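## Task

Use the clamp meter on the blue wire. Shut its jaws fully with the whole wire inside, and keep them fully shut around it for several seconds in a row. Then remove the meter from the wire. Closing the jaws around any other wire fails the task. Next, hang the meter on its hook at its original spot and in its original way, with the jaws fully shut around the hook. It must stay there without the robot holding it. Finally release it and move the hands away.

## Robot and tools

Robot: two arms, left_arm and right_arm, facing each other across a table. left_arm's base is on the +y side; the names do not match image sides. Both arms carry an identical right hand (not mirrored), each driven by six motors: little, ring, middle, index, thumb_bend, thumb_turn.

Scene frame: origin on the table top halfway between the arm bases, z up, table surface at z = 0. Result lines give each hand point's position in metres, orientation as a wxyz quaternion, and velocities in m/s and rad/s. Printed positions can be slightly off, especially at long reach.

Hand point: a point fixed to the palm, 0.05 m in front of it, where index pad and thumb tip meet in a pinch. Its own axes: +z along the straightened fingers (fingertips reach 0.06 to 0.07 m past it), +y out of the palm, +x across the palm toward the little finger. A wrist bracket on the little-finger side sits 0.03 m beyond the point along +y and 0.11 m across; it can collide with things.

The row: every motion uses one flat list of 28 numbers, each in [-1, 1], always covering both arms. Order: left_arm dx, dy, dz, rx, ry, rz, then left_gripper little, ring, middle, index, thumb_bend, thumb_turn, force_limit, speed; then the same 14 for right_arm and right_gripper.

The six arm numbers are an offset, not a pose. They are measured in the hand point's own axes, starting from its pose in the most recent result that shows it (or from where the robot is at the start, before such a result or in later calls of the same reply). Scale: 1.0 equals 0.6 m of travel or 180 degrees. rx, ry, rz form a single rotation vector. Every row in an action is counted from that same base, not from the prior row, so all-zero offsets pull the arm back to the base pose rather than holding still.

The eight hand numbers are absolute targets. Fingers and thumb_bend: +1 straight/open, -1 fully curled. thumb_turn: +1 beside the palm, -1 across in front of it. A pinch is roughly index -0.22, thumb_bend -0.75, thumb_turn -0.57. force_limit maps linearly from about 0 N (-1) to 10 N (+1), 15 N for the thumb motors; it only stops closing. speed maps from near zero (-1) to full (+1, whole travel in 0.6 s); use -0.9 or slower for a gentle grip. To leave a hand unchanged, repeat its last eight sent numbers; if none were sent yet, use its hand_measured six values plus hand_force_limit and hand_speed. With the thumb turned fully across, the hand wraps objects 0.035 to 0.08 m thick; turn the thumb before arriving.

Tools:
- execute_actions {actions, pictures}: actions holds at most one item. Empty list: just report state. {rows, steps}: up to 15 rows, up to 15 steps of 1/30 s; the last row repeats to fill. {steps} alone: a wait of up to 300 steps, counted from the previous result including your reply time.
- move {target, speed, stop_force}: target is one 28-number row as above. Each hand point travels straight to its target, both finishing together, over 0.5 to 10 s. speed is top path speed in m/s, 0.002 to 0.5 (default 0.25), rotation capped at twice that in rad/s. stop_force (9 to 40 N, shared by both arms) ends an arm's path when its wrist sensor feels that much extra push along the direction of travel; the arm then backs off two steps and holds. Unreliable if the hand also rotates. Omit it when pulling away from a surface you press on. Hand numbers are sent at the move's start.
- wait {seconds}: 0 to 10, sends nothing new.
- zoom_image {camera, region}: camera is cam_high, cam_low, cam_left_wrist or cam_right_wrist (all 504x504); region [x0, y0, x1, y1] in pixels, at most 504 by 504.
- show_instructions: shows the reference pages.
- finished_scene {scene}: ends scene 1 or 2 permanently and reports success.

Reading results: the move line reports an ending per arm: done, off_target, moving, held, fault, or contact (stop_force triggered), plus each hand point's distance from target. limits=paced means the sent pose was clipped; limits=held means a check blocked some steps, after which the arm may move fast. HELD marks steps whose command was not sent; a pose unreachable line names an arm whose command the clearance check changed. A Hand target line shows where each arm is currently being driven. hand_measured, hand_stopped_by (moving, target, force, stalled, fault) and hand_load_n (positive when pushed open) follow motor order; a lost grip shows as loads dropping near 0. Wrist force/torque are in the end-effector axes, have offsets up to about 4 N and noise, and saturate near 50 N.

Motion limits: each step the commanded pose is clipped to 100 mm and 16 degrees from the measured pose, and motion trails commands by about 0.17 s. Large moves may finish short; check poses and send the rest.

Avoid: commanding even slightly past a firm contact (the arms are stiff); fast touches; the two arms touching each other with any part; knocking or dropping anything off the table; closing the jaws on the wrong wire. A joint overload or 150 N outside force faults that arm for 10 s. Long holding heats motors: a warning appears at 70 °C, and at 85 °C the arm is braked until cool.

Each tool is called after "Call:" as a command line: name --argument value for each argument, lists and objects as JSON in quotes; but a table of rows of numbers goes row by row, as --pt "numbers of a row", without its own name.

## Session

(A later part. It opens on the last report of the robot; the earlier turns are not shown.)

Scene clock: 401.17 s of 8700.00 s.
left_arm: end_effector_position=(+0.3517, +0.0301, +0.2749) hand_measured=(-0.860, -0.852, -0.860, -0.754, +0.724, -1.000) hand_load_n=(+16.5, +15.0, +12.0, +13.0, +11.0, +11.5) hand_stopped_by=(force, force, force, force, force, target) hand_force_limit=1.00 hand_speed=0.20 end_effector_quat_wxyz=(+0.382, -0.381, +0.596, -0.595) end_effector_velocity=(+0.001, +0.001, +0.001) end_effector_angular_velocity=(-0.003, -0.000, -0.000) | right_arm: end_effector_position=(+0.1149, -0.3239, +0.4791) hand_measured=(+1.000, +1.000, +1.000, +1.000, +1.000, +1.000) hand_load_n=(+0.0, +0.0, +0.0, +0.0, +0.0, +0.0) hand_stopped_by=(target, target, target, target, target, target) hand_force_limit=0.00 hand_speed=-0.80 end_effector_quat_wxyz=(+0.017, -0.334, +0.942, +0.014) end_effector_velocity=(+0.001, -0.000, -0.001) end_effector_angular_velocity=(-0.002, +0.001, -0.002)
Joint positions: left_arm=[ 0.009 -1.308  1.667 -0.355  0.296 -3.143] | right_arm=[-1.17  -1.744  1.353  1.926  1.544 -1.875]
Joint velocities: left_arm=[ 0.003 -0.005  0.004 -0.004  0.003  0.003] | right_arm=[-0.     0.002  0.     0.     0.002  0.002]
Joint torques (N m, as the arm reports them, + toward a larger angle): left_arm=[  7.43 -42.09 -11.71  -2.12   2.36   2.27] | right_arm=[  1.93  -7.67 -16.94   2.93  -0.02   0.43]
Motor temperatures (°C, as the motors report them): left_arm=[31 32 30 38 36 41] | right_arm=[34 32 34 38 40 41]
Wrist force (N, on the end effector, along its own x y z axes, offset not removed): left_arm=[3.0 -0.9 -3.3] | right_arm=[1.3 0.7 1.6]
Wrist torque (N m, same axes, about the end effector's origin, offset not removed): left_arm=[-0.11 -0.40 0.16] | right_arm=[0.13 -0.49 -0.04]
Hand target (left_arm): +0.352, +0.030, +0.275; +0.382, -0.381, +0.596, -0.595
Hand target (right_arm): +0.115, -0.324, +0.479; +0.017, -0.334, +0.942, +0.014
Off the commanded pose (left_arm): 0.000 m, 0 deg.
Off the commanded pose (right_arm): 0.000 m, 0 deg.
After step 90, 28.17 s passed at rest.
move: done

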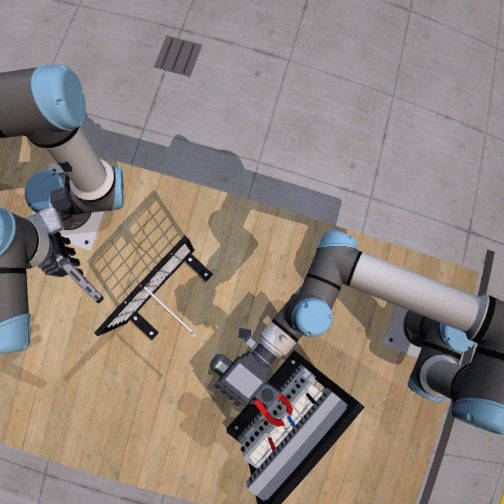

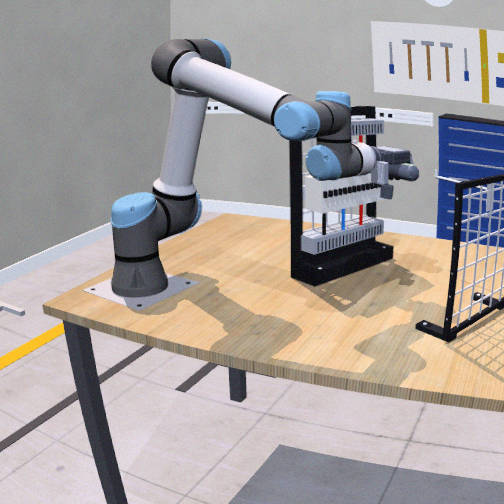

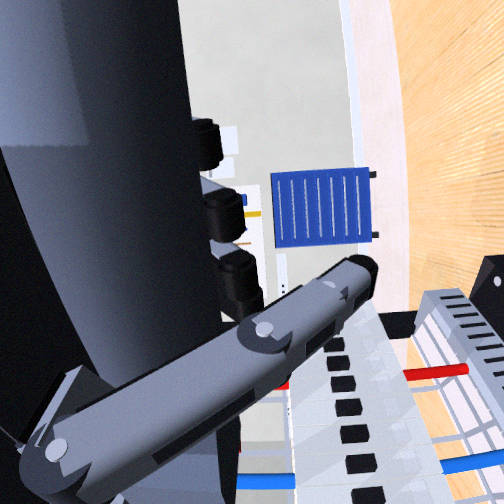

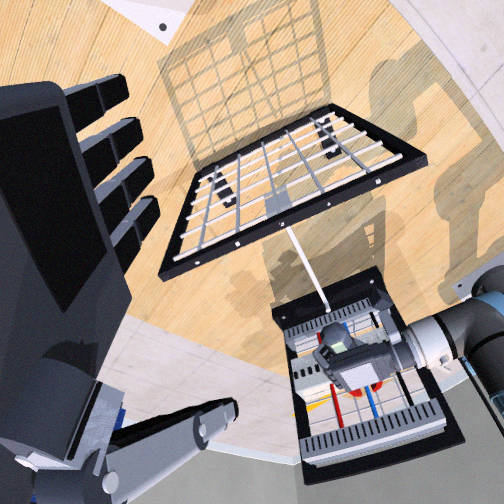

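Call:
move --target '[-0.08,0,0,0,0,0,-1,-1,-1,-0.95,-0.6,-1,1,0.2,0,0,0,0,0,0,1,1,1,1,1,1,0,-0.8]' --speed 0.03 --stop_force 9

Call:
zoom_image --camera "cam_high" --region '[255,380,325,450]'

Call:
zoom_image --camera "cam_low" --region '[300,110,420,230]'

Scene clock: 417.60 s of 8700.00 s.
left_arm: end_effector_position=(+0.3716, +0.0735, +0.2749) hand_measured=(-0.860, -0.852, -0.860, -0.754, +0.724, -1.000) hand_load_n=(+16.5, +15.0, +12.0, +13.0, +11.0, +11.5) hand_stopped_by=(force, force, force, force, force, target) hand_force_limit=1.00 hand_speed=0.20 end_effector_quat_wxyz=(+0.382, -0.381, +0.596, -0.595) end_effector_velocity=(+0.001, +0.003, +0.001) end_effector_angular_velocity=(-0.001, +0.000, -0.000) | right_arm: end_effector_position=(+0.1149, -0.3239, +0.4791) hand_measured=(+1.000, +1.000, +1.000, +1.000, +1.000, +1.000) hand_load_n=(+0.0, +0.0, +0.0, +0.0, +0.0, +0.0) hand_stopped_by=(target, target, target, target, target, target) hand_force_limit=0.00 hand_speed=-0.80 end_effector_quat_wxyz=(+0.017, -0.334, +0.942, +0.014) end_effector_velocity=(+0.001, +0.000, -0.000) end_effector_angular_velocity=(-0.001, +0.000, +0.000)
Joint positions: left_arm=[ 0.041 -1.399  1.781 -0.378  0.328 -3.143] | right_arm=[-1.17  -1.744  1.353  1.926  1.544 -1.875]
Joint velocities: left_arm=[ 0.002 -0.006  0.007 -0.002  0.002  0.   ] | right_arm=[ 0.     0.002 -0.002  0.     0.001 -0.   ]
Joint torques (N m, as the arm reports them, + toward a larger angle): left_arm=[  8.02 -38.43  -9.48  -2.13   2.23   2.33] | right_arm=[  1.66  -7.47 -17.01   2.91  -0.01   0.45]
Motor temperatures (°C, as the motors report them): left_arm=[31 32 30 38 36 41] | right_arm=[34 32 34 38 40 41]
Wrist force (N, on the end effector, along its own x y z axes, offset not removed): left_arm=[1.1 -0.1 -3.3] | right_arm=[-0.2 0.2 1.5]
Wrist torque (N m, same axes, about the end effector's origin, offset not removed): left_arm=[0.08 -0.17 -0.01] | right_arm=[0.05 -0.03 0.00]
Hand target (left_arm): +0.372, +0.074, +0.275; +0.382, -0.381, +0.596, -0.595
Hand target (right_arm): +0.115, -0.324, +0.479; +0.017, -0.334, +0.942, +0.014
Off the commanded pose (left_arm): 0.000 m, 0 deg.
Off the commanded pose (right_arm): 0.000 m, 0 deg.
After step 90, 11.50 s passed at rest.
move: done

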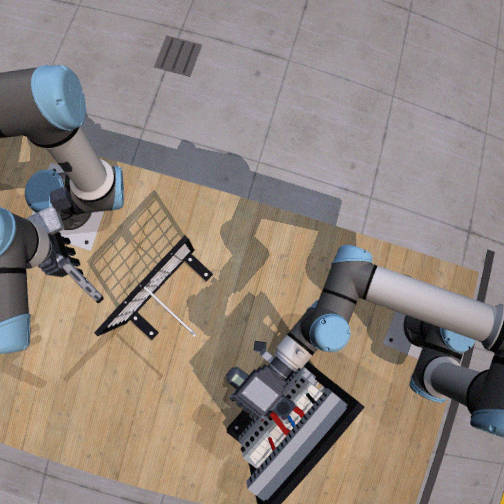

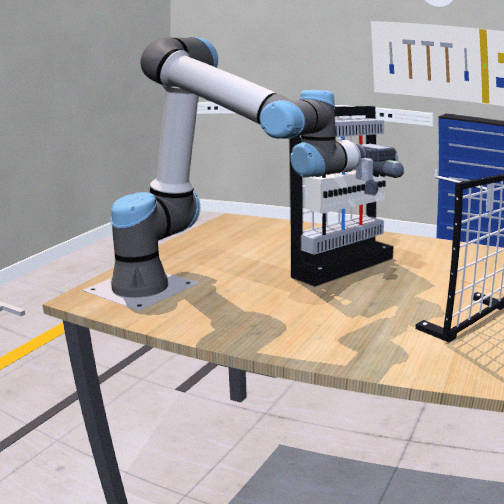

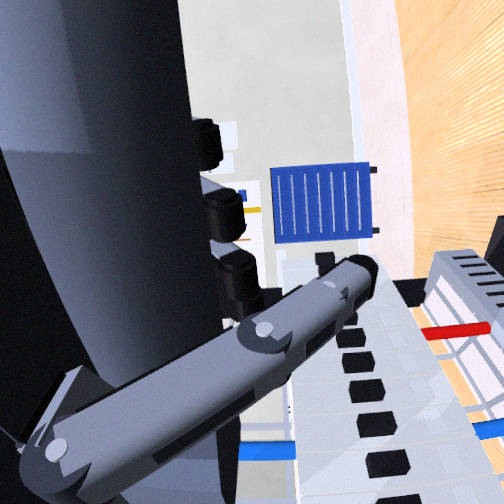

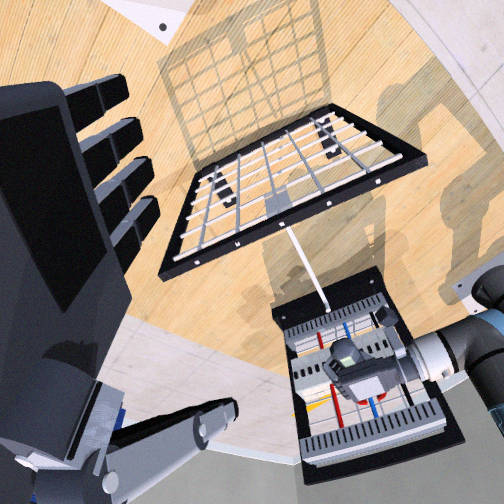

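Region (255, 380, 325, 450) of cam_high's 504x504 image, scaled by 7.200, with more detail than that image has.

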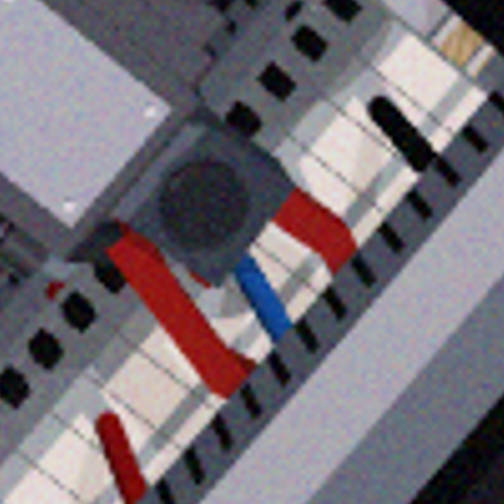

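Region (300, 110, 420, 230) of cam_low's 504x504 image, scaled by 4.200, with more detail than that image has.

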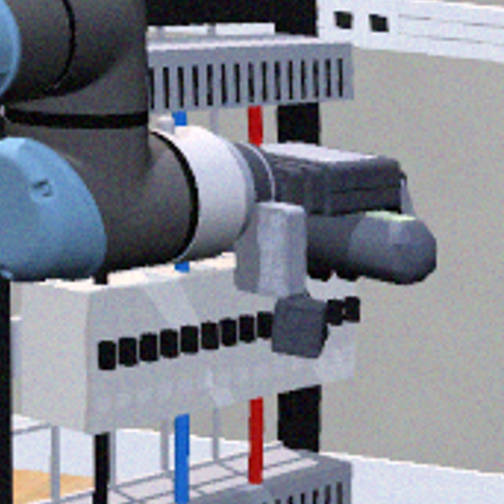

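Call:
execute_actions --actions '[]'

Scene clock: 447.33 s of 8700.00 s.
left_arm: end_effector_position=(+0.3717, +0.0738, +0.2750) hand_measured=(-0.860, -0.852, -0.860, -0.754, +0.724, -1.000) hand_load_n=(+16.5, +15.0, +12.0, +13.0, +11.0, +11.5) hand_stopped_by=(force, force, force, force, force, target) hand_force_limit=1.00 hand_speed=0.20 end_effector_quat_wxyz=(+0.382, -0.381, +0.596, -0.595) end_effector_velocity=(-0.000, -0.000, +0.001) end_effector_angular_velocity=(-0.003, +0.001, -0.000) | right_arm: end_effector_position=(+0.1149, -0.3239, +0.4791) hand_measured=(+1.000, +1.000, +1.000, +1.000, +1.000, +1.000) hand_load_n=(+0.0, +0.0, +0.0, +0.0, +0.0, +0.0) hand_stopped_by=(target, target, target, target, target, target) hand_force_limit=0.00 hand_speed=-0.80 end_effector_quat_wxyz=(+0.017, -0.334, +0.942, +0.014) end_effector_velocity=(-0.000, -0.000, -0.000) end_effector_angular_velocity=(+0.000, +0.001, -0.001)
Joint positions: left_arm=[ 0.042 -1.4    1.782 -0.379  0.328 -3.143] | right_arm=[-1.17  -1.744  1.353  1.926  1.544 -1.875]
Joint velocities: left_arm=[-0.    -0.001 -0.001 -0.001  0.    -0.001] | right_arm=[-0.    -0.     0.001 -0.    -0.001  0.   ]
Joint torques (N m, as the arm reports them, + toward a larger angle): left_arm=[  9.83 -38.93 -10.5   -1.94   2.37   2.17] | right_arm=[  2.89  -7.64 -16.68   2.93  -0.05   0.56]
Motor temperatures (°C, as the motors report them): left_arm=[31 32 30 38 36 41] | right_arm=[34 32 34 38 40 41]
Wrist force (N, on the end effector, along its own x y z axes, offset not removed): left_arm=[2.4 2.0 -1.6] | right_arm=[1.2 1.0 0.2]
Wrist torque (N m, same axes, about the end effector's origin, offset not removed): left_arm=[0.24 -0.29 0.08] | right_arm=[0.41 -0.31 0.07]
Hand target (left_arm): +0.372, +0.074, +0.275; +0.382, -0.381, +0.596, -0.595
Hand target (right_arm): +0.115, -0.324, +0.479; +0.017, -0.334, +0.942, +0.014
Off the commanded pose (left_arm): 0.000 m, 0 deg.
Off the commanded pose (right_arm): 0.000 m, 0 deg.
Steps of this call (steps 1 to 90: nothing new was sent; then 26.73 s passed at rest). Readings (end_effector_position | what the end effector reports):
1: left_arm (+0.3716, +0.0736, +0.2749) | right_arm (+0.1149, -0.3239, +0.4791) | left_arm hand_measured=(-0.860, -0.852, -0.860, -0.754, +0.724, -1.000) hand_load_n=(+16.5, +15.0, +12.0, +13.0, +11.0, +11.5) hand_stopped_by=(force, force, force, force, force, target) hand_force_limit=1.00 hand_speed=0.20 | right_arm hand_measured=(+1.000, +1.000, +1.000, +1.000, +1.000, +1.000) hand_load_n=(+0.0, +0.0, +0.0, +0.0, +0.0, +0.0) hand_stopped_by=(target, target, target, target, target, target) hand_force_limit=0.00 hand_speed=-0.80
2: left_arm (+0.3716, +0.0736, +0.2749) | right_arm (+0.1149, -0.3239, +0.4791) | left_arm hand_measured=(-0.860, -0.852, -0.860, -0.754, +0.724, -1.000) hand_load_n=(+16.5, +15.0, +12.0, +13.0, +11.0, +11.5) hand_stopped_by=(force, force, force, force, force, target) hand_force_limit=1.00 hand_speed=0.20 | right_arm hand_measured=(+1.000, +1.000, +1.000, +1.000, +1.000, +1.000) hand_load_n=(+0.0, +0.0, +0.0, +0.0, +0.0, +0.0) hand_stopped_by=(target, target, target, target, target, target) hand_force_limit=0.00 hand_speed=-0.80
4: left_arm (+0.3717, +0.0737, +0.2749) | right_arm (+0.1149, -0.3239, +0.4791) | left_arm hand_measured=(-0.860, -0.852, -0.860, -0.754, +0.724, -1.000) hand_load_n=(+16.5, +15.0, +12.0, +13.0, +11.0, +11.5) hand_stopped_by=(force, force, force, force, force, target) hand_force_limit=1.00 hand_speed=0.20 | right_arm hand_measured=(+1.000, +1.000, +1.000, +1.000, +1.000, +1.000) hand_load_n=(+0.0, +0.0, +0.0, +0.0, +0.0, +0.0) hand_stopped_by=(target, target, target, target, target, target) hand_force_limit=0.00 hand_speed=-0.80
8: left_arm (+0.3717, +0.0738, +0.2749) | right_arm (+0.1149, -0.3239, +0.4791) | left_arm hand_measured=(-0.860, -0.852, -0.860, -0.754, +0.724, -1.000) hand_load_n=(+16.5, +15.0, +12.0, +13.0, +11.0, +11.5) hand_stopped_by=(force, force, force, force, force, target) hand_force_limit=1.00 hand_speed=0.20 | right_arm hand_measured=(+1.000, +1.000, +1.000, +1.000, +1.000, +1.000) hand_load_n=(+0.0, +0.0, +0.0, +0.0, +0.0, +0.0) hand_stopped_by=(target, target, target, target, target, target) hand_force_limit=0.00 hand_speed=-0.80
90: the state above

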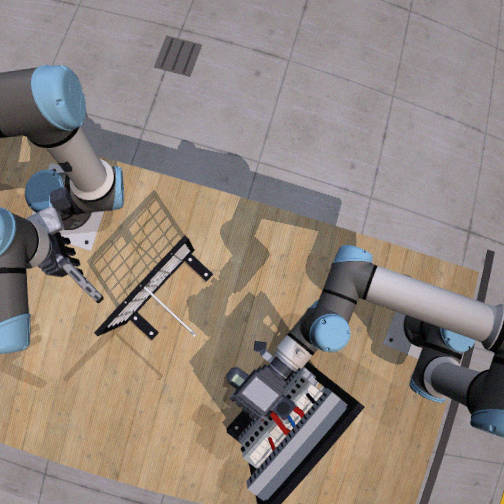

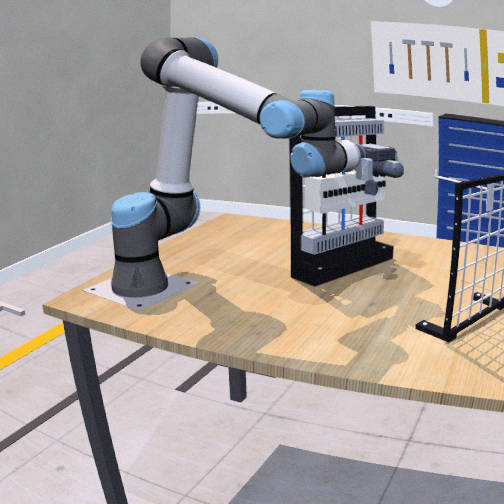

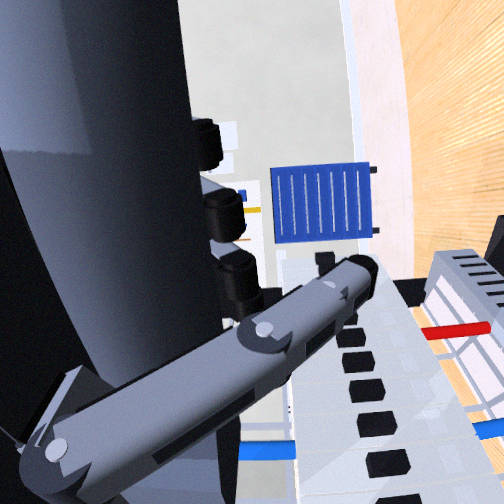

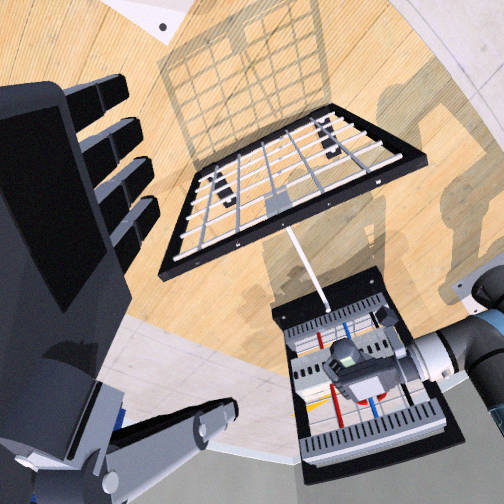

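Call:
zoom_image --camera "cam_high" --region '[255, 380, 325, 450]'

Call:
move --target '[0,0,0.018,0,0,0,-1,-1,-1,-0.95,-0.6,-1,1,0.2,0,0,0,0,0,0,1,1,1,1,1,1,0,-0.8]' --speed 0.02 --stop_force 9

Call:
zoom_image --camera "cam_high" --region '[255, 380, 325, 450]'

Region (255, 380, 325, 450) of cam_high's 504x504 image, scaled by 7.200, with more detail than that image has.

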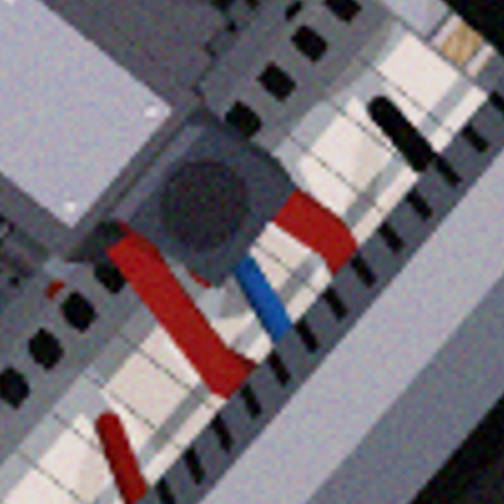

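Scene clock: 455.30 s of 8700.00 s.
left_arm: end_effector_position=(+0.3813, +0.0694, +0.2749) hand_measured=(-0.860, -0.852, -0.860, -0.754, +0.724, -1.000) hand_load_n=(+16.5, +15.0, +12.0, +13.0, +11.0, +11.5) hand_stopped_by=(force, force, force, force, force, target) hand_force_limit=1.00 hand_speed=0.20 end_effector_quat_wxyz=(+0.382, -0.381, +0.596, -0.595) end_effector_velocity=(+0.002, -0.001, +0.000) end_effector_angular_velocity=(-0.000, -0.000, -0.000) | right_arm: end_effector_position=(+0.1149, -0.3239, +0.4791) hand_measured=(+1.000, +1.000, +1.000, +1.000, +1.000, +1.000) hand_load_n=(+0.0, +0.0, +0.0, +0.0, +0.0, +0.0) hand_stopped_by=(target, target, target, target, target, target) hand_force_limit=0.00 hand_speed=-0.80 end_effector_quat_wxyz=(+0.017, -0.334, +0.942, +0.014) end_effector_velocity=(-0.000, +0.000, +0.001) end_effector_angular_velocity=(+0.001, -0.002, +0.001)
Joint positions: left_arm=[ 0.064 -1.385  1.764 -0.376  0.351 -3.143] | right_arm=[-1.17  -1.744  1.353  1.926  1.544 -1.875]
Joint velocities: left_arm=[ 0.005  0.003 -0.004  0.     0.005  0.   ] | right_arm=[ 0.    -0.    -0.002 -0.    -0.001 -0.   ]
Joint torques (N m, as the arm reports them, + toward a larger angle): left_arm=[  9.05 -18.53 -32.54   1.27   2.49   0.17] | right_arm=[  1.7   -7.72 -16.71   3.16  -0.13   0.52]
Motor temperatures (°C, as the motors report them): left_arm=[31 32 30 38 36 41] | right_arm=[34 32 34 38 40 41]
Wrist force (N, on the end effector, along its own x y z axes, offset not removed): left_arm=[2.4 0.7 -2.3] | right_arm=[2.3 0.6 1.5]
Wrist torque (N m, same axes, about the end effector's origin, offset not removed): left_arm=[0.08 -0.32 0.08] | right_arm=[0.12 -0.44 0.26]
Hand target (left_arm): +0.382, +0.069, +0.275; +0.382, -0.381, +0.596, -0.595
Hand target (right_arm): +0.115, -0.324, +0.479; +0.017, -0.334, +0.942, +0.014
Off the commanded pose (left_arm): 0.000 m, 0 deg.
Off the commanded pose (right_arm): 0.000 m, 0 deg.
After step 90, 4.13 s passed at rest.
move: done

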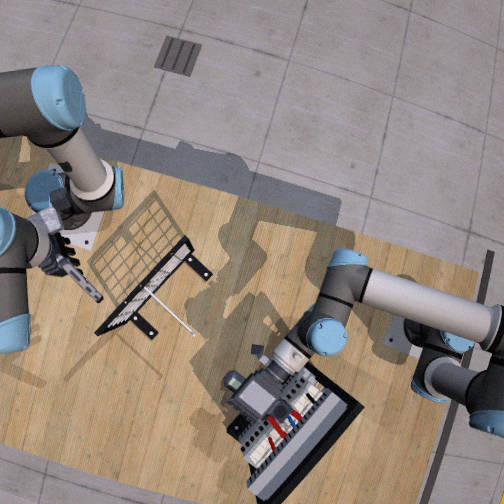

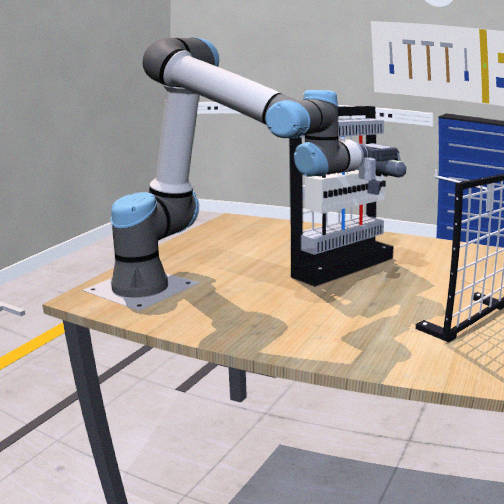

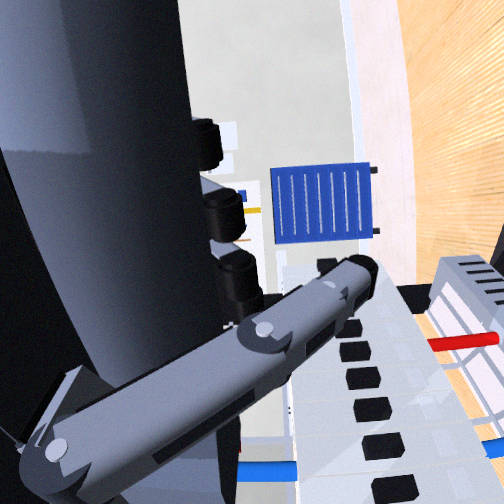

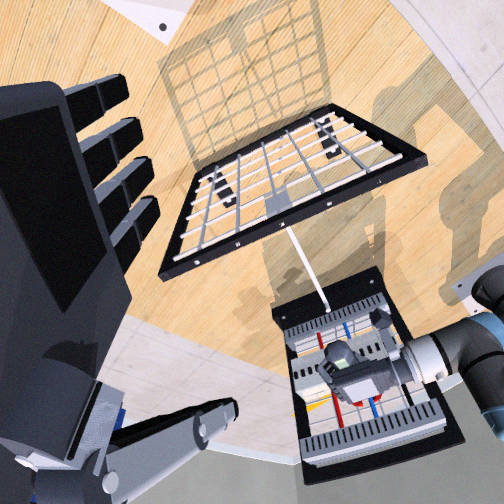

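Region (255, 380, 325, 450) of cam_high's 504x504 image, scaled by 7.200, with more detail than that image has.

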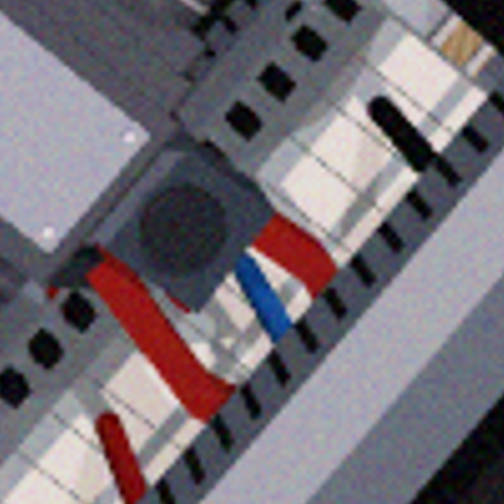

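Call:
move --target '[0,0,0,0,0,0,-1,-1,0.3,0.3,-0.6,-1,0.4,-0.3,0,0,0,0,0,0,1,1,1,1,1,1,0,-0.8]' --speed 0.02

Call:
zoom_image --camera "cam_high" --region '[255, 380, 325, 450]'

Call:
zoom_image --camera "cam_right_wrist" --region '[300, 320, 420, 440]'

Scene clock: 481.20 s of 8700.00 s.
left_arm: end_effector_position=(+0.3813, +0.0694, +0.2749) hand_measured=(-0.860, -0.852, +0.300, +0.300, +0.724, -1.000) hand_load_n=(+15.5, +16.0, +0.0, +0.0, +7.0, +6.5) hand_stopped_by=(force, force, target, target, force, target) hand_force_limit=0.40 hand_speed=-0.30 end_effector_quat_wxyz=(+0.382, -0.381, +0.596, -0.595) end_effector_velocity=(-0.000, -0.001, +0.000) end_effector_angular_velocity=(-0.002, +0.001, -0.001) | right_arm: end_effector_position=(+0.1149, -0.3239, +0.4791) hand_measured=(+1.000, +1.000, +1.000, +1.000, +1.000, +1.000) hand_load_n=(+0.0, +0.0, +0.0, +0.0, +0.0, +0.0) hand_stopped_by=(target, target, target, target, target, target) hand_force_limit=0.00 hand_speed=-0.80 end_effector_quat_wxyz=(+0.017, -0.334, +0.942, +0.014) end_effector_velocity=(+0.001, +0.000, +0.001) end_effector_angular_velocity=(+0.001, -0.001, -0.001)
Joint positions: left_arm=[ 0.064 -1.385  1.764 -0.376  0.351 -3.143] | right_arm=[-1.17  -1.744  1.353  1.926  1.544 -1.875]
Joint velocities: left_arm=[-0.     0.    -0.002  0.001  0.    -0.001] | right_arm=[-0.     0.001 -0.003  0.    -0.001  0.001]
Joint torques (N m, as the arm reports them, + toward a larger angle): left_arm=[ -7.45 -39.3  -10.71  -2.28  -2.31   1.99] | right_arm=[  3.2   -7.49 -16.41   3.18  -0.13   0.62]
Motor temperatures (°C, as the motors report them): left_arm=[31 32 30 38 36 41] | right_arm=[34 32 34 38 40 41]
Wrist force (N, on the end effector, along its own x y z axes, offset not removed): left_arm=[3.7 -1.8 -4.5] | right_arm=[1.6 2.3 -1.9]
Wrist torque (N m, same axes, about the end effector's origin, offset not removed): left_arm=[-0.18 -0.48 0.10] | right_arm=[0.59 -0.21 0.28]
Hand target (left_arm): +0.381, +0.069, +0.275; +0.382, -0.381, +0.596, -0.595
Hand target (right_arm): +0.115, -0.324, +0.479; +0.017, -0.334, +0.942, +0.014
Off the commanded pose (left_arm): 0.000 m, 0 deg.
Off the commanded pose (right_arm): 0.000 m, 0 deg.
After step 90, 21.63 s passed at rest.
move: done

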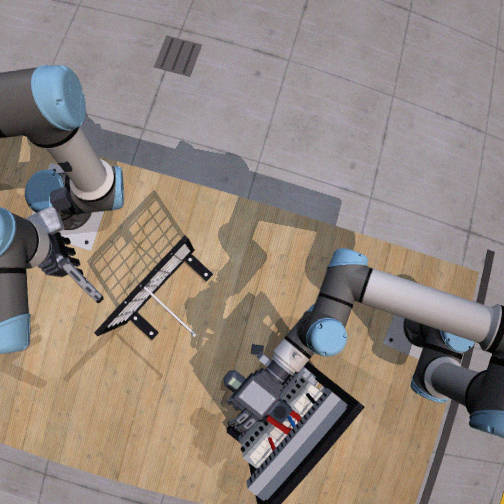

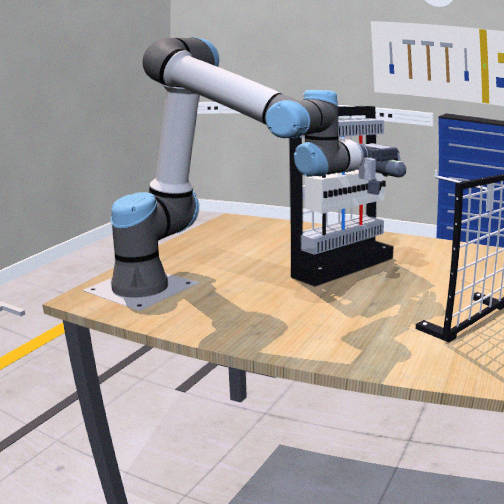

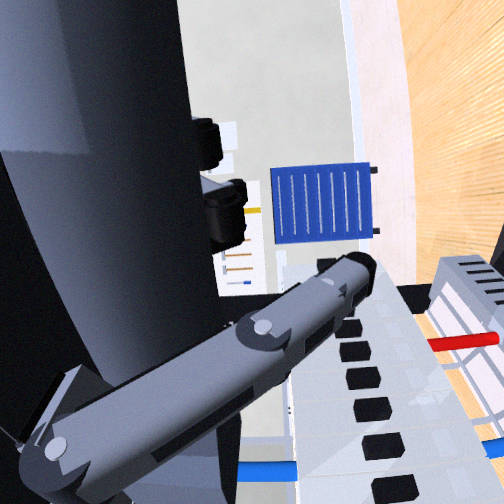

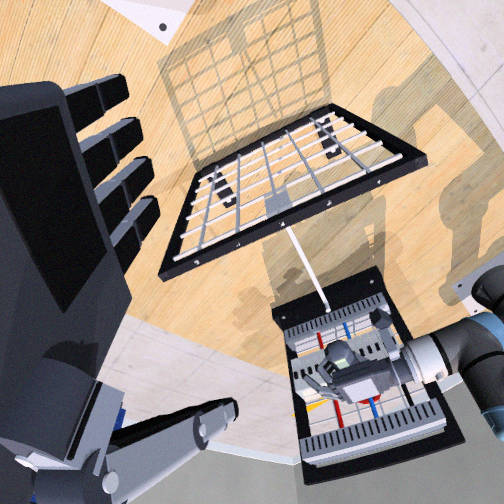

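Region (255, 380, 325, 450) of cam_high's 504x504 image, scaled by 7.200, with more detail than that image has.

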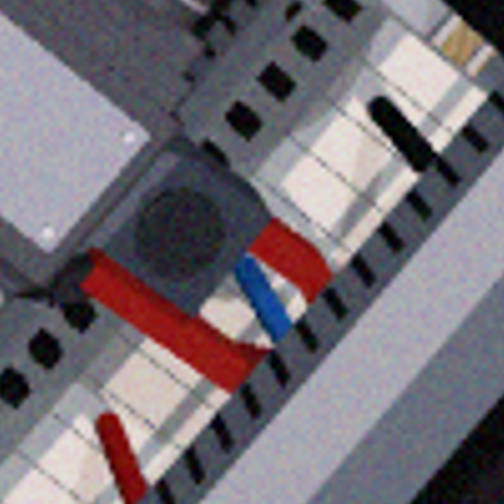

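Region (300, 320, 420, 440) of cam_right_wrist's 504x504 image, scaled by 4.200, with more detail than that image has.

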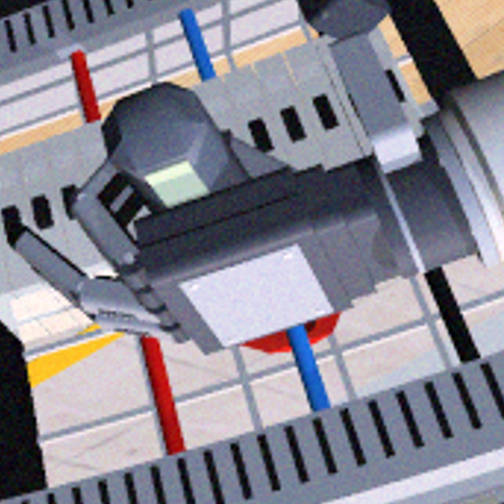

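Call:
move --target '[0,0,0,0,0,0,-1,-1,-0.9,-0.9,-0.6,-1,1,-0.5,0,0,0,0,0,0,1,1,1,1,1,1,0,-0.8]' --speed 0.02

Scene clock: 512.97 s of 8700.00 s.
left_arm: end_effector_position=(+0.3813, +0.0694, +0.2749) hand_measured=(-0.860, -0.852, -0.828, -0.804, +0.724, -1.000) hand_load_n=(+15.5, +16.5, +10.5, +7.5, +6.5, +6.0) hand_stopped_by=(force, force, force, force, force, target) hand_force_limit=1.00 hand_speed=-0.50 end_effector_quat_wxyz=(+0.382, -0.381, +0.596, -0.595) end_effector_velocity=(-0.000, +0.000, -0.000) end_effector_angular_velocity=(-0.001, +0.000, +0.000) | right_arm: end_effector_position=(+0.1149, -0.3239, +0.4791) hand_measured=(+1.000, +1.000, +1.000, +1.000, +1.000, +1.000) hand_load_n=(+0.0, +0.0, +0.0, +0.0, +0.0, +0.0) hand_stopped_by=(target, target, target, target, target, target) hand_force_limit=0.00 hand_speed=-0.80 end_effector_quat_wxyz=(+0.017, -0.334, +0.942, +0.014) end_effector_velocity=(+0.001, -0.000, -0.000) end_effector_angular_velocity=(-0.001, +0.000, -0.001)
Joint positions: left_arm=[ 0.064 -1.385  1.764 -0.376  0.351 -3.143] | right_arm=[-1.17  -1.744  1.353  1.926  1.544 -1.875]
Joint velocities: left_arm=[-0.    -0.     0.     0.    -0.    -0.001] | right_arm=[-0.     0.002 -0.001  0.     0.001  0.001]
Joint torques (N m, as the arm reports them, + toward a larger angle): left_arm=[ -8.06 -38.24 -10.13  -1.84  -2.1    2.25] | right_arm=[  3.36  -7.22 -16.53   3.09  -0.11   0.32]
Motor temperatures (°C, as the motors report them): left_arm=[31 32 30 38 36 41] | right_arm=[34 32 34 38 40 41]
Wrist force (N, on the end effector, along its own x y z axes, offset not removed): left_arm=[1.5 -0.7 -4.4] | right_arm=[0.9 1.5 1.7]
Wrist torque (N m, same axes, about the end effector's origin, offset not removed): left_arm=[-0.05 -0.03 -0.03] | right_arm=[0.36 -0.31 0.33]
Hand target (left_arm): +0.381, +0.069, +0.275; +0.382, -0.381, +0.596, -0.595
Hand target (right_arm): +0.115, -0.324, +0.479; +0.017, -0.334, +0.942, +0.014
Off the commanded pose (left_arm): 0.000 m, 0 deg.
Off the commanded pose (right_arm): 0.000 m, 0 deg.
After step 90, 27.13 s passed at rest.
move: done

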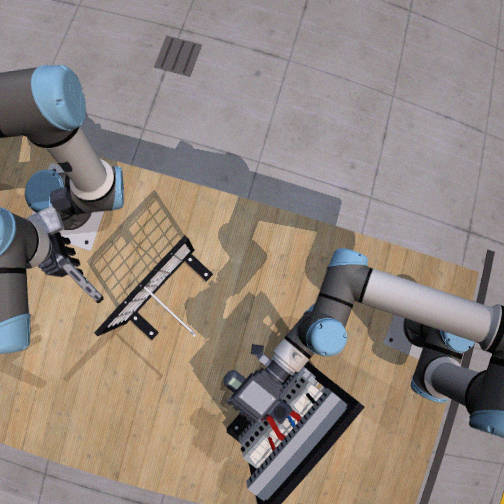

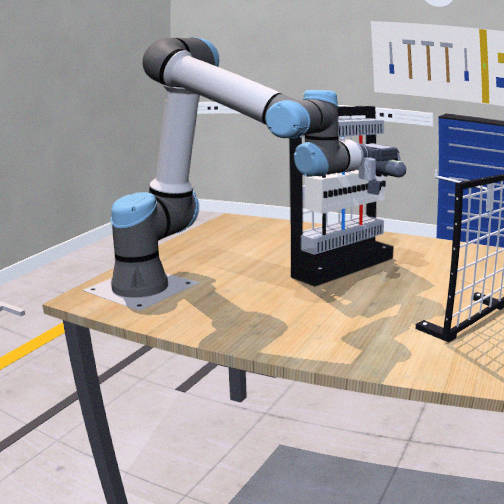

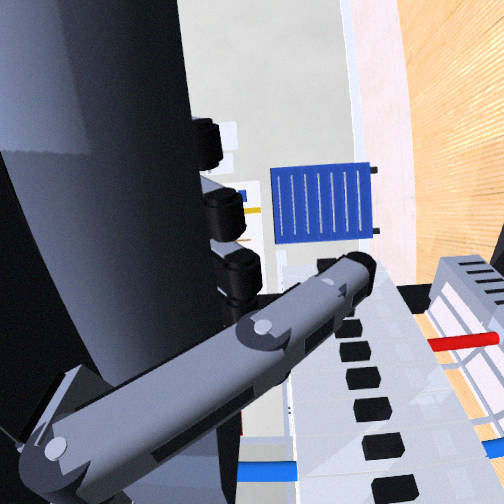

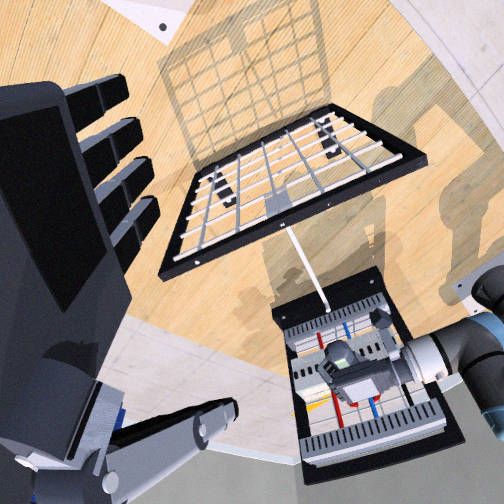

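Call:
execute_actions --actions '[{"rows":[[0,0,0,0,0,0,-1,-1,-1,-1,-0.6,-1,1,0.2,0,0,0,0,0,0,1,1,1,1,1,1,0,-0.8],[0,0,0,0,0,0,-1,-1,-1,-1,-0.6,-1,1,0.2,0,0,0,0,0,0,1,1,1,1,1,1,0,-0.8],[0,0,0,0,0,0,-1,-1,-1,-1,-0.6,-1,1,0.2,0,0,0,0,0,0,1,1,1,1,1,1,0,-0.8],[0,0,0,0,0,0,-1,-1,-1,-1,-0.6,-1,1,0.2,0,0,0,0,0,0,1,1,1,1,1,1,0,-0.8],[0,0,0,0,0,0,-1,-1,-0.95,-0.95,-0.6,-1,1,0.2,0,0,0,0,0,0,1,1,1,1,1,1,0,-0.8],[0,0,0,0,0,0,-1,-1,-0.95,-0.95,-0.6,-1,1,0.2,0,0,0,0,0,0,1,1,1,1,1,1,0,-0.8],[0,0,0,0,0,0,-1,-1,-0.95,-0.95,-0.6,-1,1,0.2,0,0,0,0,0,0,1,1,1,1,1,1,0,-0.8],[0,0,0,0,0,0,-1,-1,-0.95,-0.95,-0.6,-1,1,0.2,0,0,0,0,0,0,1,1,1,1,1,1,0,-0.8],[0,0,0,0,0,0,-1,-1,-1,-1,-0.6,-1,1,0.2,0,0,0,0,0,0,1,1,1,1,1,1,0,-0.8],[0,0,0,0,0,0,-1,-1,-1,-1,-0.6,-1,1,0.2,0,0,0,0,0,0,1,1,1,1,1,1,0,-0.8],[0,0,0,0,0,0,-1,-1,-1,-1,-0.6,-1,1,0.2,0,0,0,0,0,0,1,1,1,1,1,1,0,-0.8],[0,0,0,0,0,0,-1,-1,-1,-1,-0.6,-1,1,0.2,0,0,0,0,0,0,1,1,1,1,1,1,0,-0.8],[0,0,0,0,0,0,-1,-1,-0.95,-0.95,-0.6,-1,1,0.2,0,0,0,0,0,0,1,1,1,1,1,1,0,-0.8]],"steps":15}]'

Call:
zoom_image --camera "cam_high" --region '[255, 380, 325, 450]'

Scene clock: 530.70 s of 8700.00 s.
left_arm: end_effector_position=(+0.3813, +0.0694, +0.2749) hand_measured=(-0.860, -0.852, -0.844, -0.824, +0.724, -1.000) hand_load_n=(+15.5, +16.0, +11.0, +11.0, +6.5, +6.0) hand_stopped_by=(force, force, force, force, force, target) hand_force_limit=1.00 hand_speed=0.20 end_effector_quat_wxyz=(+0.382, -0.381, +0.596, -0.595) end_effector_velocity=(+0.000, -0.000, +0.000) end_effector_angular_velocity=(-0.001, +0.000, +0.000) | right_arm: end_effector_position=(+0.1149, -0.3239, +0.4791) hand_measured=(+1.000, +1.000, +1.000, +1.000, +1.000, +1.000) hand_load_n=(+0.0, +0.0, +0.0, +0.0, +0.0, +0.0) hand_stopped_by=(target, target, target, target, target, target) hand_force_limit=0.00 hand_speed=-0.80 end_effector_quat_wxyz=(+0.017, -0.334, +0.942, +0.014) end_effector_velocity=(+0.000, -0.000, -0.001) end_effector_angular_velocity=(-0.002, +0.004, +0.000)
Joint positions: left_arm=[ 0.064 -1.385  1.764 -0.376  0.351 -3.143] | right_arm=[-1.17  -1.744  1.353  1.926  1.544 -1.875]
Joint velocities: left_arm=[ 0.     0.001 -0.001 -0.     0.    -0.001] | right_arm=[ 0.     0.002  0.003 -0.     0.001 -0.   ]
Joint torques (N m, as the arm reports them, + toward a larger angle): left_arm=[ -6.78 -37.4  -13.03  -1.45  -0.35   1.84] | right_arm=[  1.86  -7.58 -15.79   3.06  -0.22   0.3 ]
Motor temperatures (°C, as the motors report them): left_arm=[31 32 30 38 36 41] | right_arm=[34 32 34 38 40 41]
Wrist force (N, on the end effector, along its own x y z axes, offset not removed): left_arm=[0.7 2.9 -2.8] | right_arm=[0.9 2.0 -0.1]
Wrist torque (N m, same axes, about the end effector's origin, offset not removed): left_arm=[0.35 -0.09 0.09] | right_arm=[0.40 -0.19 0.17]
Hand target (left_arm): +0.381, +0.069, +0.275; +0.382, -0.381, +0.596, -0.595
Hand target (right_arm): +0.115, -0.324, +0.479; +0.017, -0.334, +0.942, +0.014
Off the commanded pose (left_arm): 0.000 m, 0 deg.
Off the commanded pose (right_arm): 0.000 m, 0 deg.
Steps of this call (steps 1 to 90: nothing new was sent; then 14.23 s passed at rest; steps 91 to 105: all 15 steps of this action). Readings (end_effector_position | what the end effector reports):
91: left_arm (+0.3813, +0.0694, +0.2749) | right_arm (+0.1149, -0.3239, +0.4791) | left_arm hand_measured=(-0.860, -0.852, -0.828, -0.804, +0.724, -1.000) hand_load_n=(+15.5, +16.5, +10.5, +7.5, +6.5, +6.0) hand_stopped_by=(force, force, force, moving, force, target) hand_force_limit=1.00 hand_speed=0.20 | right_arm hand_measured=(+1.000, +1.000, +1.000, +1.000, +1.000, +1.000) hand_load_n=(+0.0, +0.0, +0.0, +0.0, +0.0, +0.0) hand_stopped_by=(target, target, target, target, target, target) hand_force_limit=0.00 hand_speed=-0.80
92: left_arm (+0.3813, +0.0694, +0.2749) | right_arm (+0.1149, -0.3239, +0.4791) | left_arm hand_measured=(-0.860, -0.852, -0.828, -0.804, +0.724, -1.000) hand_load_n=(+15.5, +16.5, +10.5, +7.5, +6.5, +6.0) hand_stopped_by=(force, force, force, moving, force, target) hand_force_limit=1.00 hand_speed=0.20 | right_arm hand_measured=(+1.000, +1.000, +1.000, +1.000, +1.000, +1.000) hand_load_n=(+0.0, +0.0, +0.0, +0.0, +0.0, +0.0) hand_stopped_by=(target, target, target, target, target, target) hand_force_limit=0.00 hand_speed=-0.80
94: left_arm (+0.3813, +0.0694, +0.2749) | right_arm (+0.1149, -0.3239, +0.4791) | left_arm hand_measured=(-0.860, -0.852, -0.828, -0.826, +0.724, -1.000) hand_load_n=(+15.5, +16.0, +8.5, +13.5, +6.5, +6.0) hand_stopped_by=(force, force, force, force, force, target) hand_force_limit=1.00 hand_speed=0.20 | right_arm hand_measured=(+1.000, +1.000, +1.000, +1.000, +1.000, +1.000) hand_load_n=(+0.0, +0.0, +0.0, +0.0, +0.0, +0.0) hand_stopped_by=(target, target, target, target, target, target) hand_force_limit=0.00 hand_speed=-0.80
98: left_arm (+0.3813, +0.0694, +0.2749) | right_arm (+0.1149, -0.3239, +0.4791) | left_arm hand_measured=(-0.860, -0.852, -0.846, -0.824, +0.724, -1.000) hand_load_n=(+15.5, +16.0, +11.0, +11.0, +6.5, +6.0) hand_stopped_by=(force, force, force, force, force, target) hand_force_limit=1.00 hand_speed=0.20 | right_arm hand_measured=(+1.000, +1.000, +1.000, +1.000, +1.000, +1.000) hand_load_n=(+0.0, +0.0, +0.0, +0.0, +0.0, +0.0) hand_stopped_by=(target, target, target, target, target, target) hand_force_limit=0.00 hand_speed=-0.80
105: the state above

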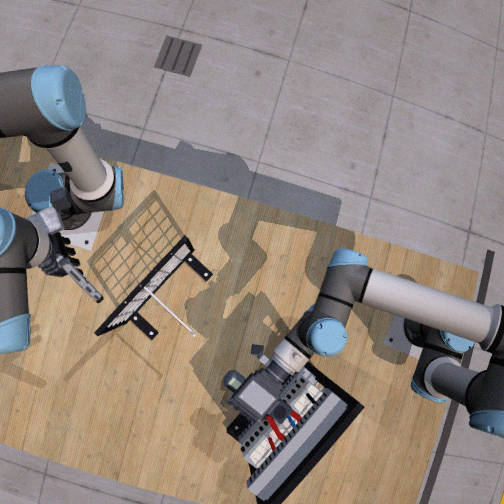

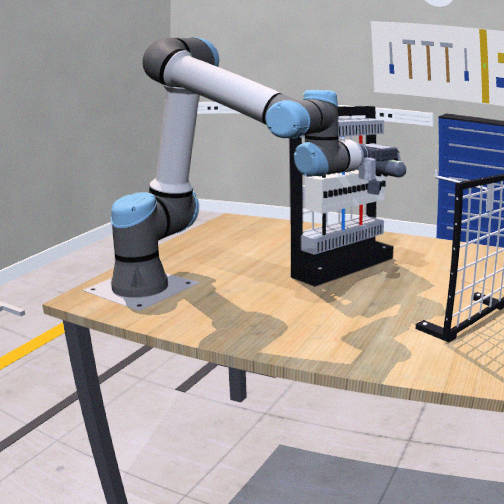

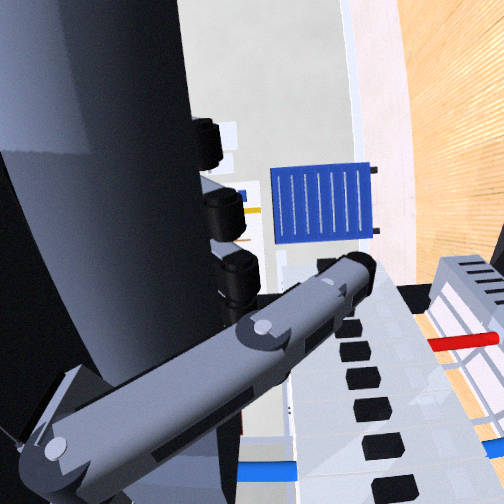

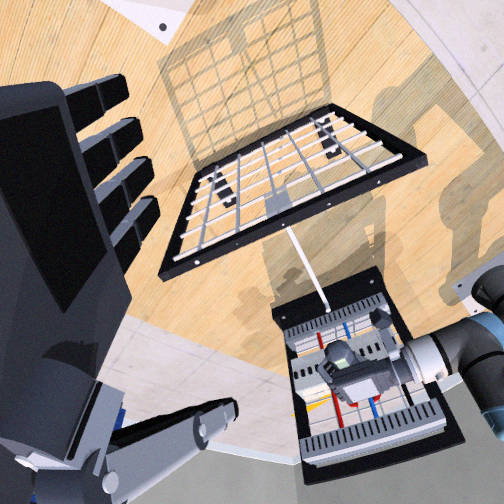

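Region (255, 380, 325, 450) of cam_high's 504x504 image, scaled by 7.200, with more detail than that image has.

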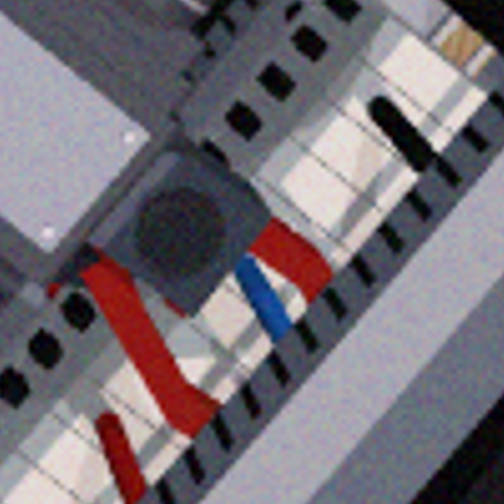

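Call:
move --target '[0,0,-0.018,0,0,0,-1,-1,-0.95,-0.95,-0.6,-1,1,0.2,0,0,0,0,0,0,1,1,1,1,1,1,0,-0.8]' --speed 0.02 --stop_force 9

Call:
zoom_image --camera "cam_high" --region '[255, 380, 325, 450]'

Scene clock: 548.60 s of 8700.00 s.
left_arm: end_effector_position=(+0.3717, +0.0738, +0.2749) hand_measured=(-0.860, -0.852, -0.844, -0.824, +0.724, -1.000) hand_load_n=(+15.5, +16.0, +11.0, +11.0, +6.5, +6.0) hand_stopped_by=(force, force, force, force, force, target) hand_force_limit=1.00 hand_speed=0.20 end_effector_quat_wxyz=(+0.382, -0.381, +0.596, -0.595) end_effector_velocity=(-0.002, +0.001, +0.001) end_effector_angular_velocity=(-0.000, -0.000, -0.000) | right_arm: end_effector_position=(+0.1149, -0.3239, +0.4791) hand_measured=(+1.000, +1.000, +1.000, +1.000, +1.000, +1.000) hand_load_n=(+0.0, +0.0, +0.0, +0.0, +0.0, +0.0) hand_stopped_by=(target, target, target, target, target, target) hand_force_limit=0.00 hand_speed=-0.80 end_effector_quat_wxyz=(+0.017, -0.334, +0.942, +0.014) end_effector_velocity=(+0.000, +0.000, +0.000) end_effector_angular_velocity=(-0.000, +0.000, -0.002)
Joint positions: left_arm=[ 0.042 -1.4    1.782 -0.379  0.328 -3.143] | right_arm=[-1.17  -1.744  1.353  1.926  1.544 -1.875]
Joint velocities: left_arm=[-0.005 -0.005  0.005 -0.001 -0.005  0.001] | right_arm=[ 0.     0.    -0.    -0.     0.     0.002]
Joint torques (N m, as the arm reports them, + toward a larger angle): left_arm=[ -8.06 -36.91  -9.84  -2.28  -2.06  -0.74] | right_arm=[  3.45  -7.51 -16.11   2.94  -0.19   0.28]
Motor temperatures (°C, as the motors report them): left_arm=[31 32 30 38 36 41] | right_arm=[34 32 34 38 40 41]
Wrist force (N, on the end effector, along its own x y z axes, offset not removed): left_arm=[1.4 1.9 -1.3] | right_arm=[2.1 2.5 2.2]
Wrist torque (N m, same axes, about the end effector's origin, offset not removed): left_arm=[0.23 -0.17 0.13] | right_arm=[0.38 -0.48 0.21]
Hand target (left_arm): +0.371, +0.074, +0.275; +0.382, -0.381, +0.596, -0.595
Hand target (right_arm): +0.115, -0.324, +0.479; +0.017, -0.334, +0.942, +0.014
Off the commanded pose (left_arm): 0.000 m, 0 deg.
Off the commanded pose (right_arm): 0.000 m, 0 deg.
After step 90, 14.07 s passed at rest.
move: done

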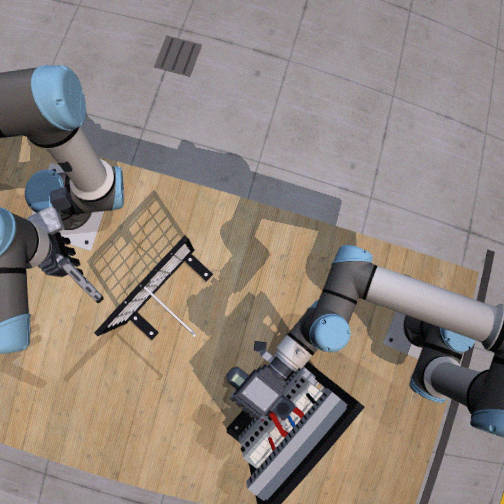

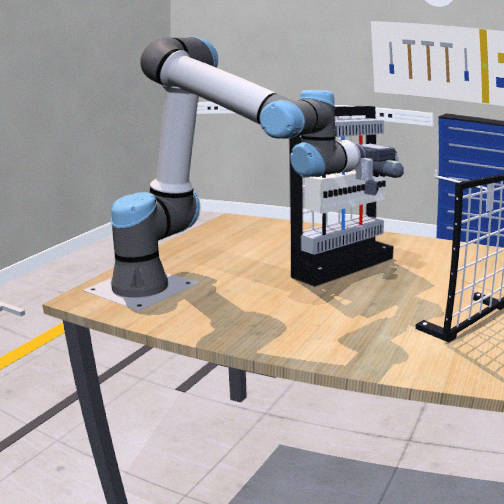

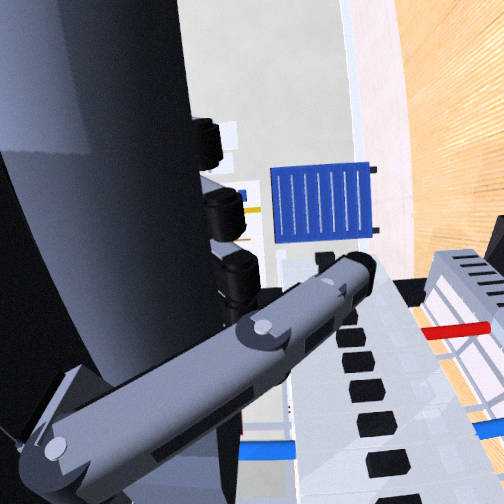

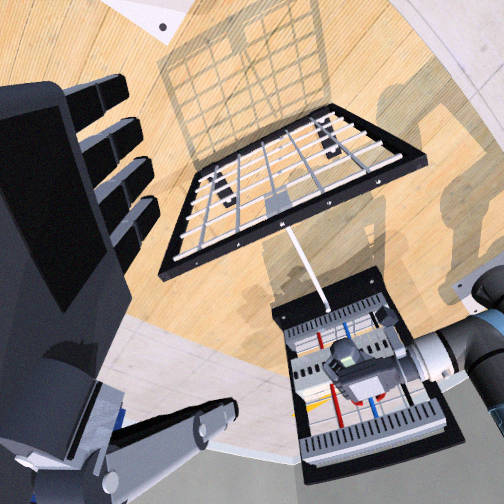

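Region (255, 380, 325, 450) of cam_high's 504x504 image, scaled by 7.200, with more detail than that image has.

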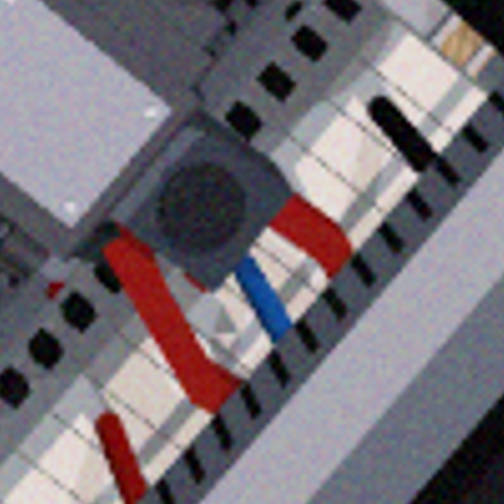

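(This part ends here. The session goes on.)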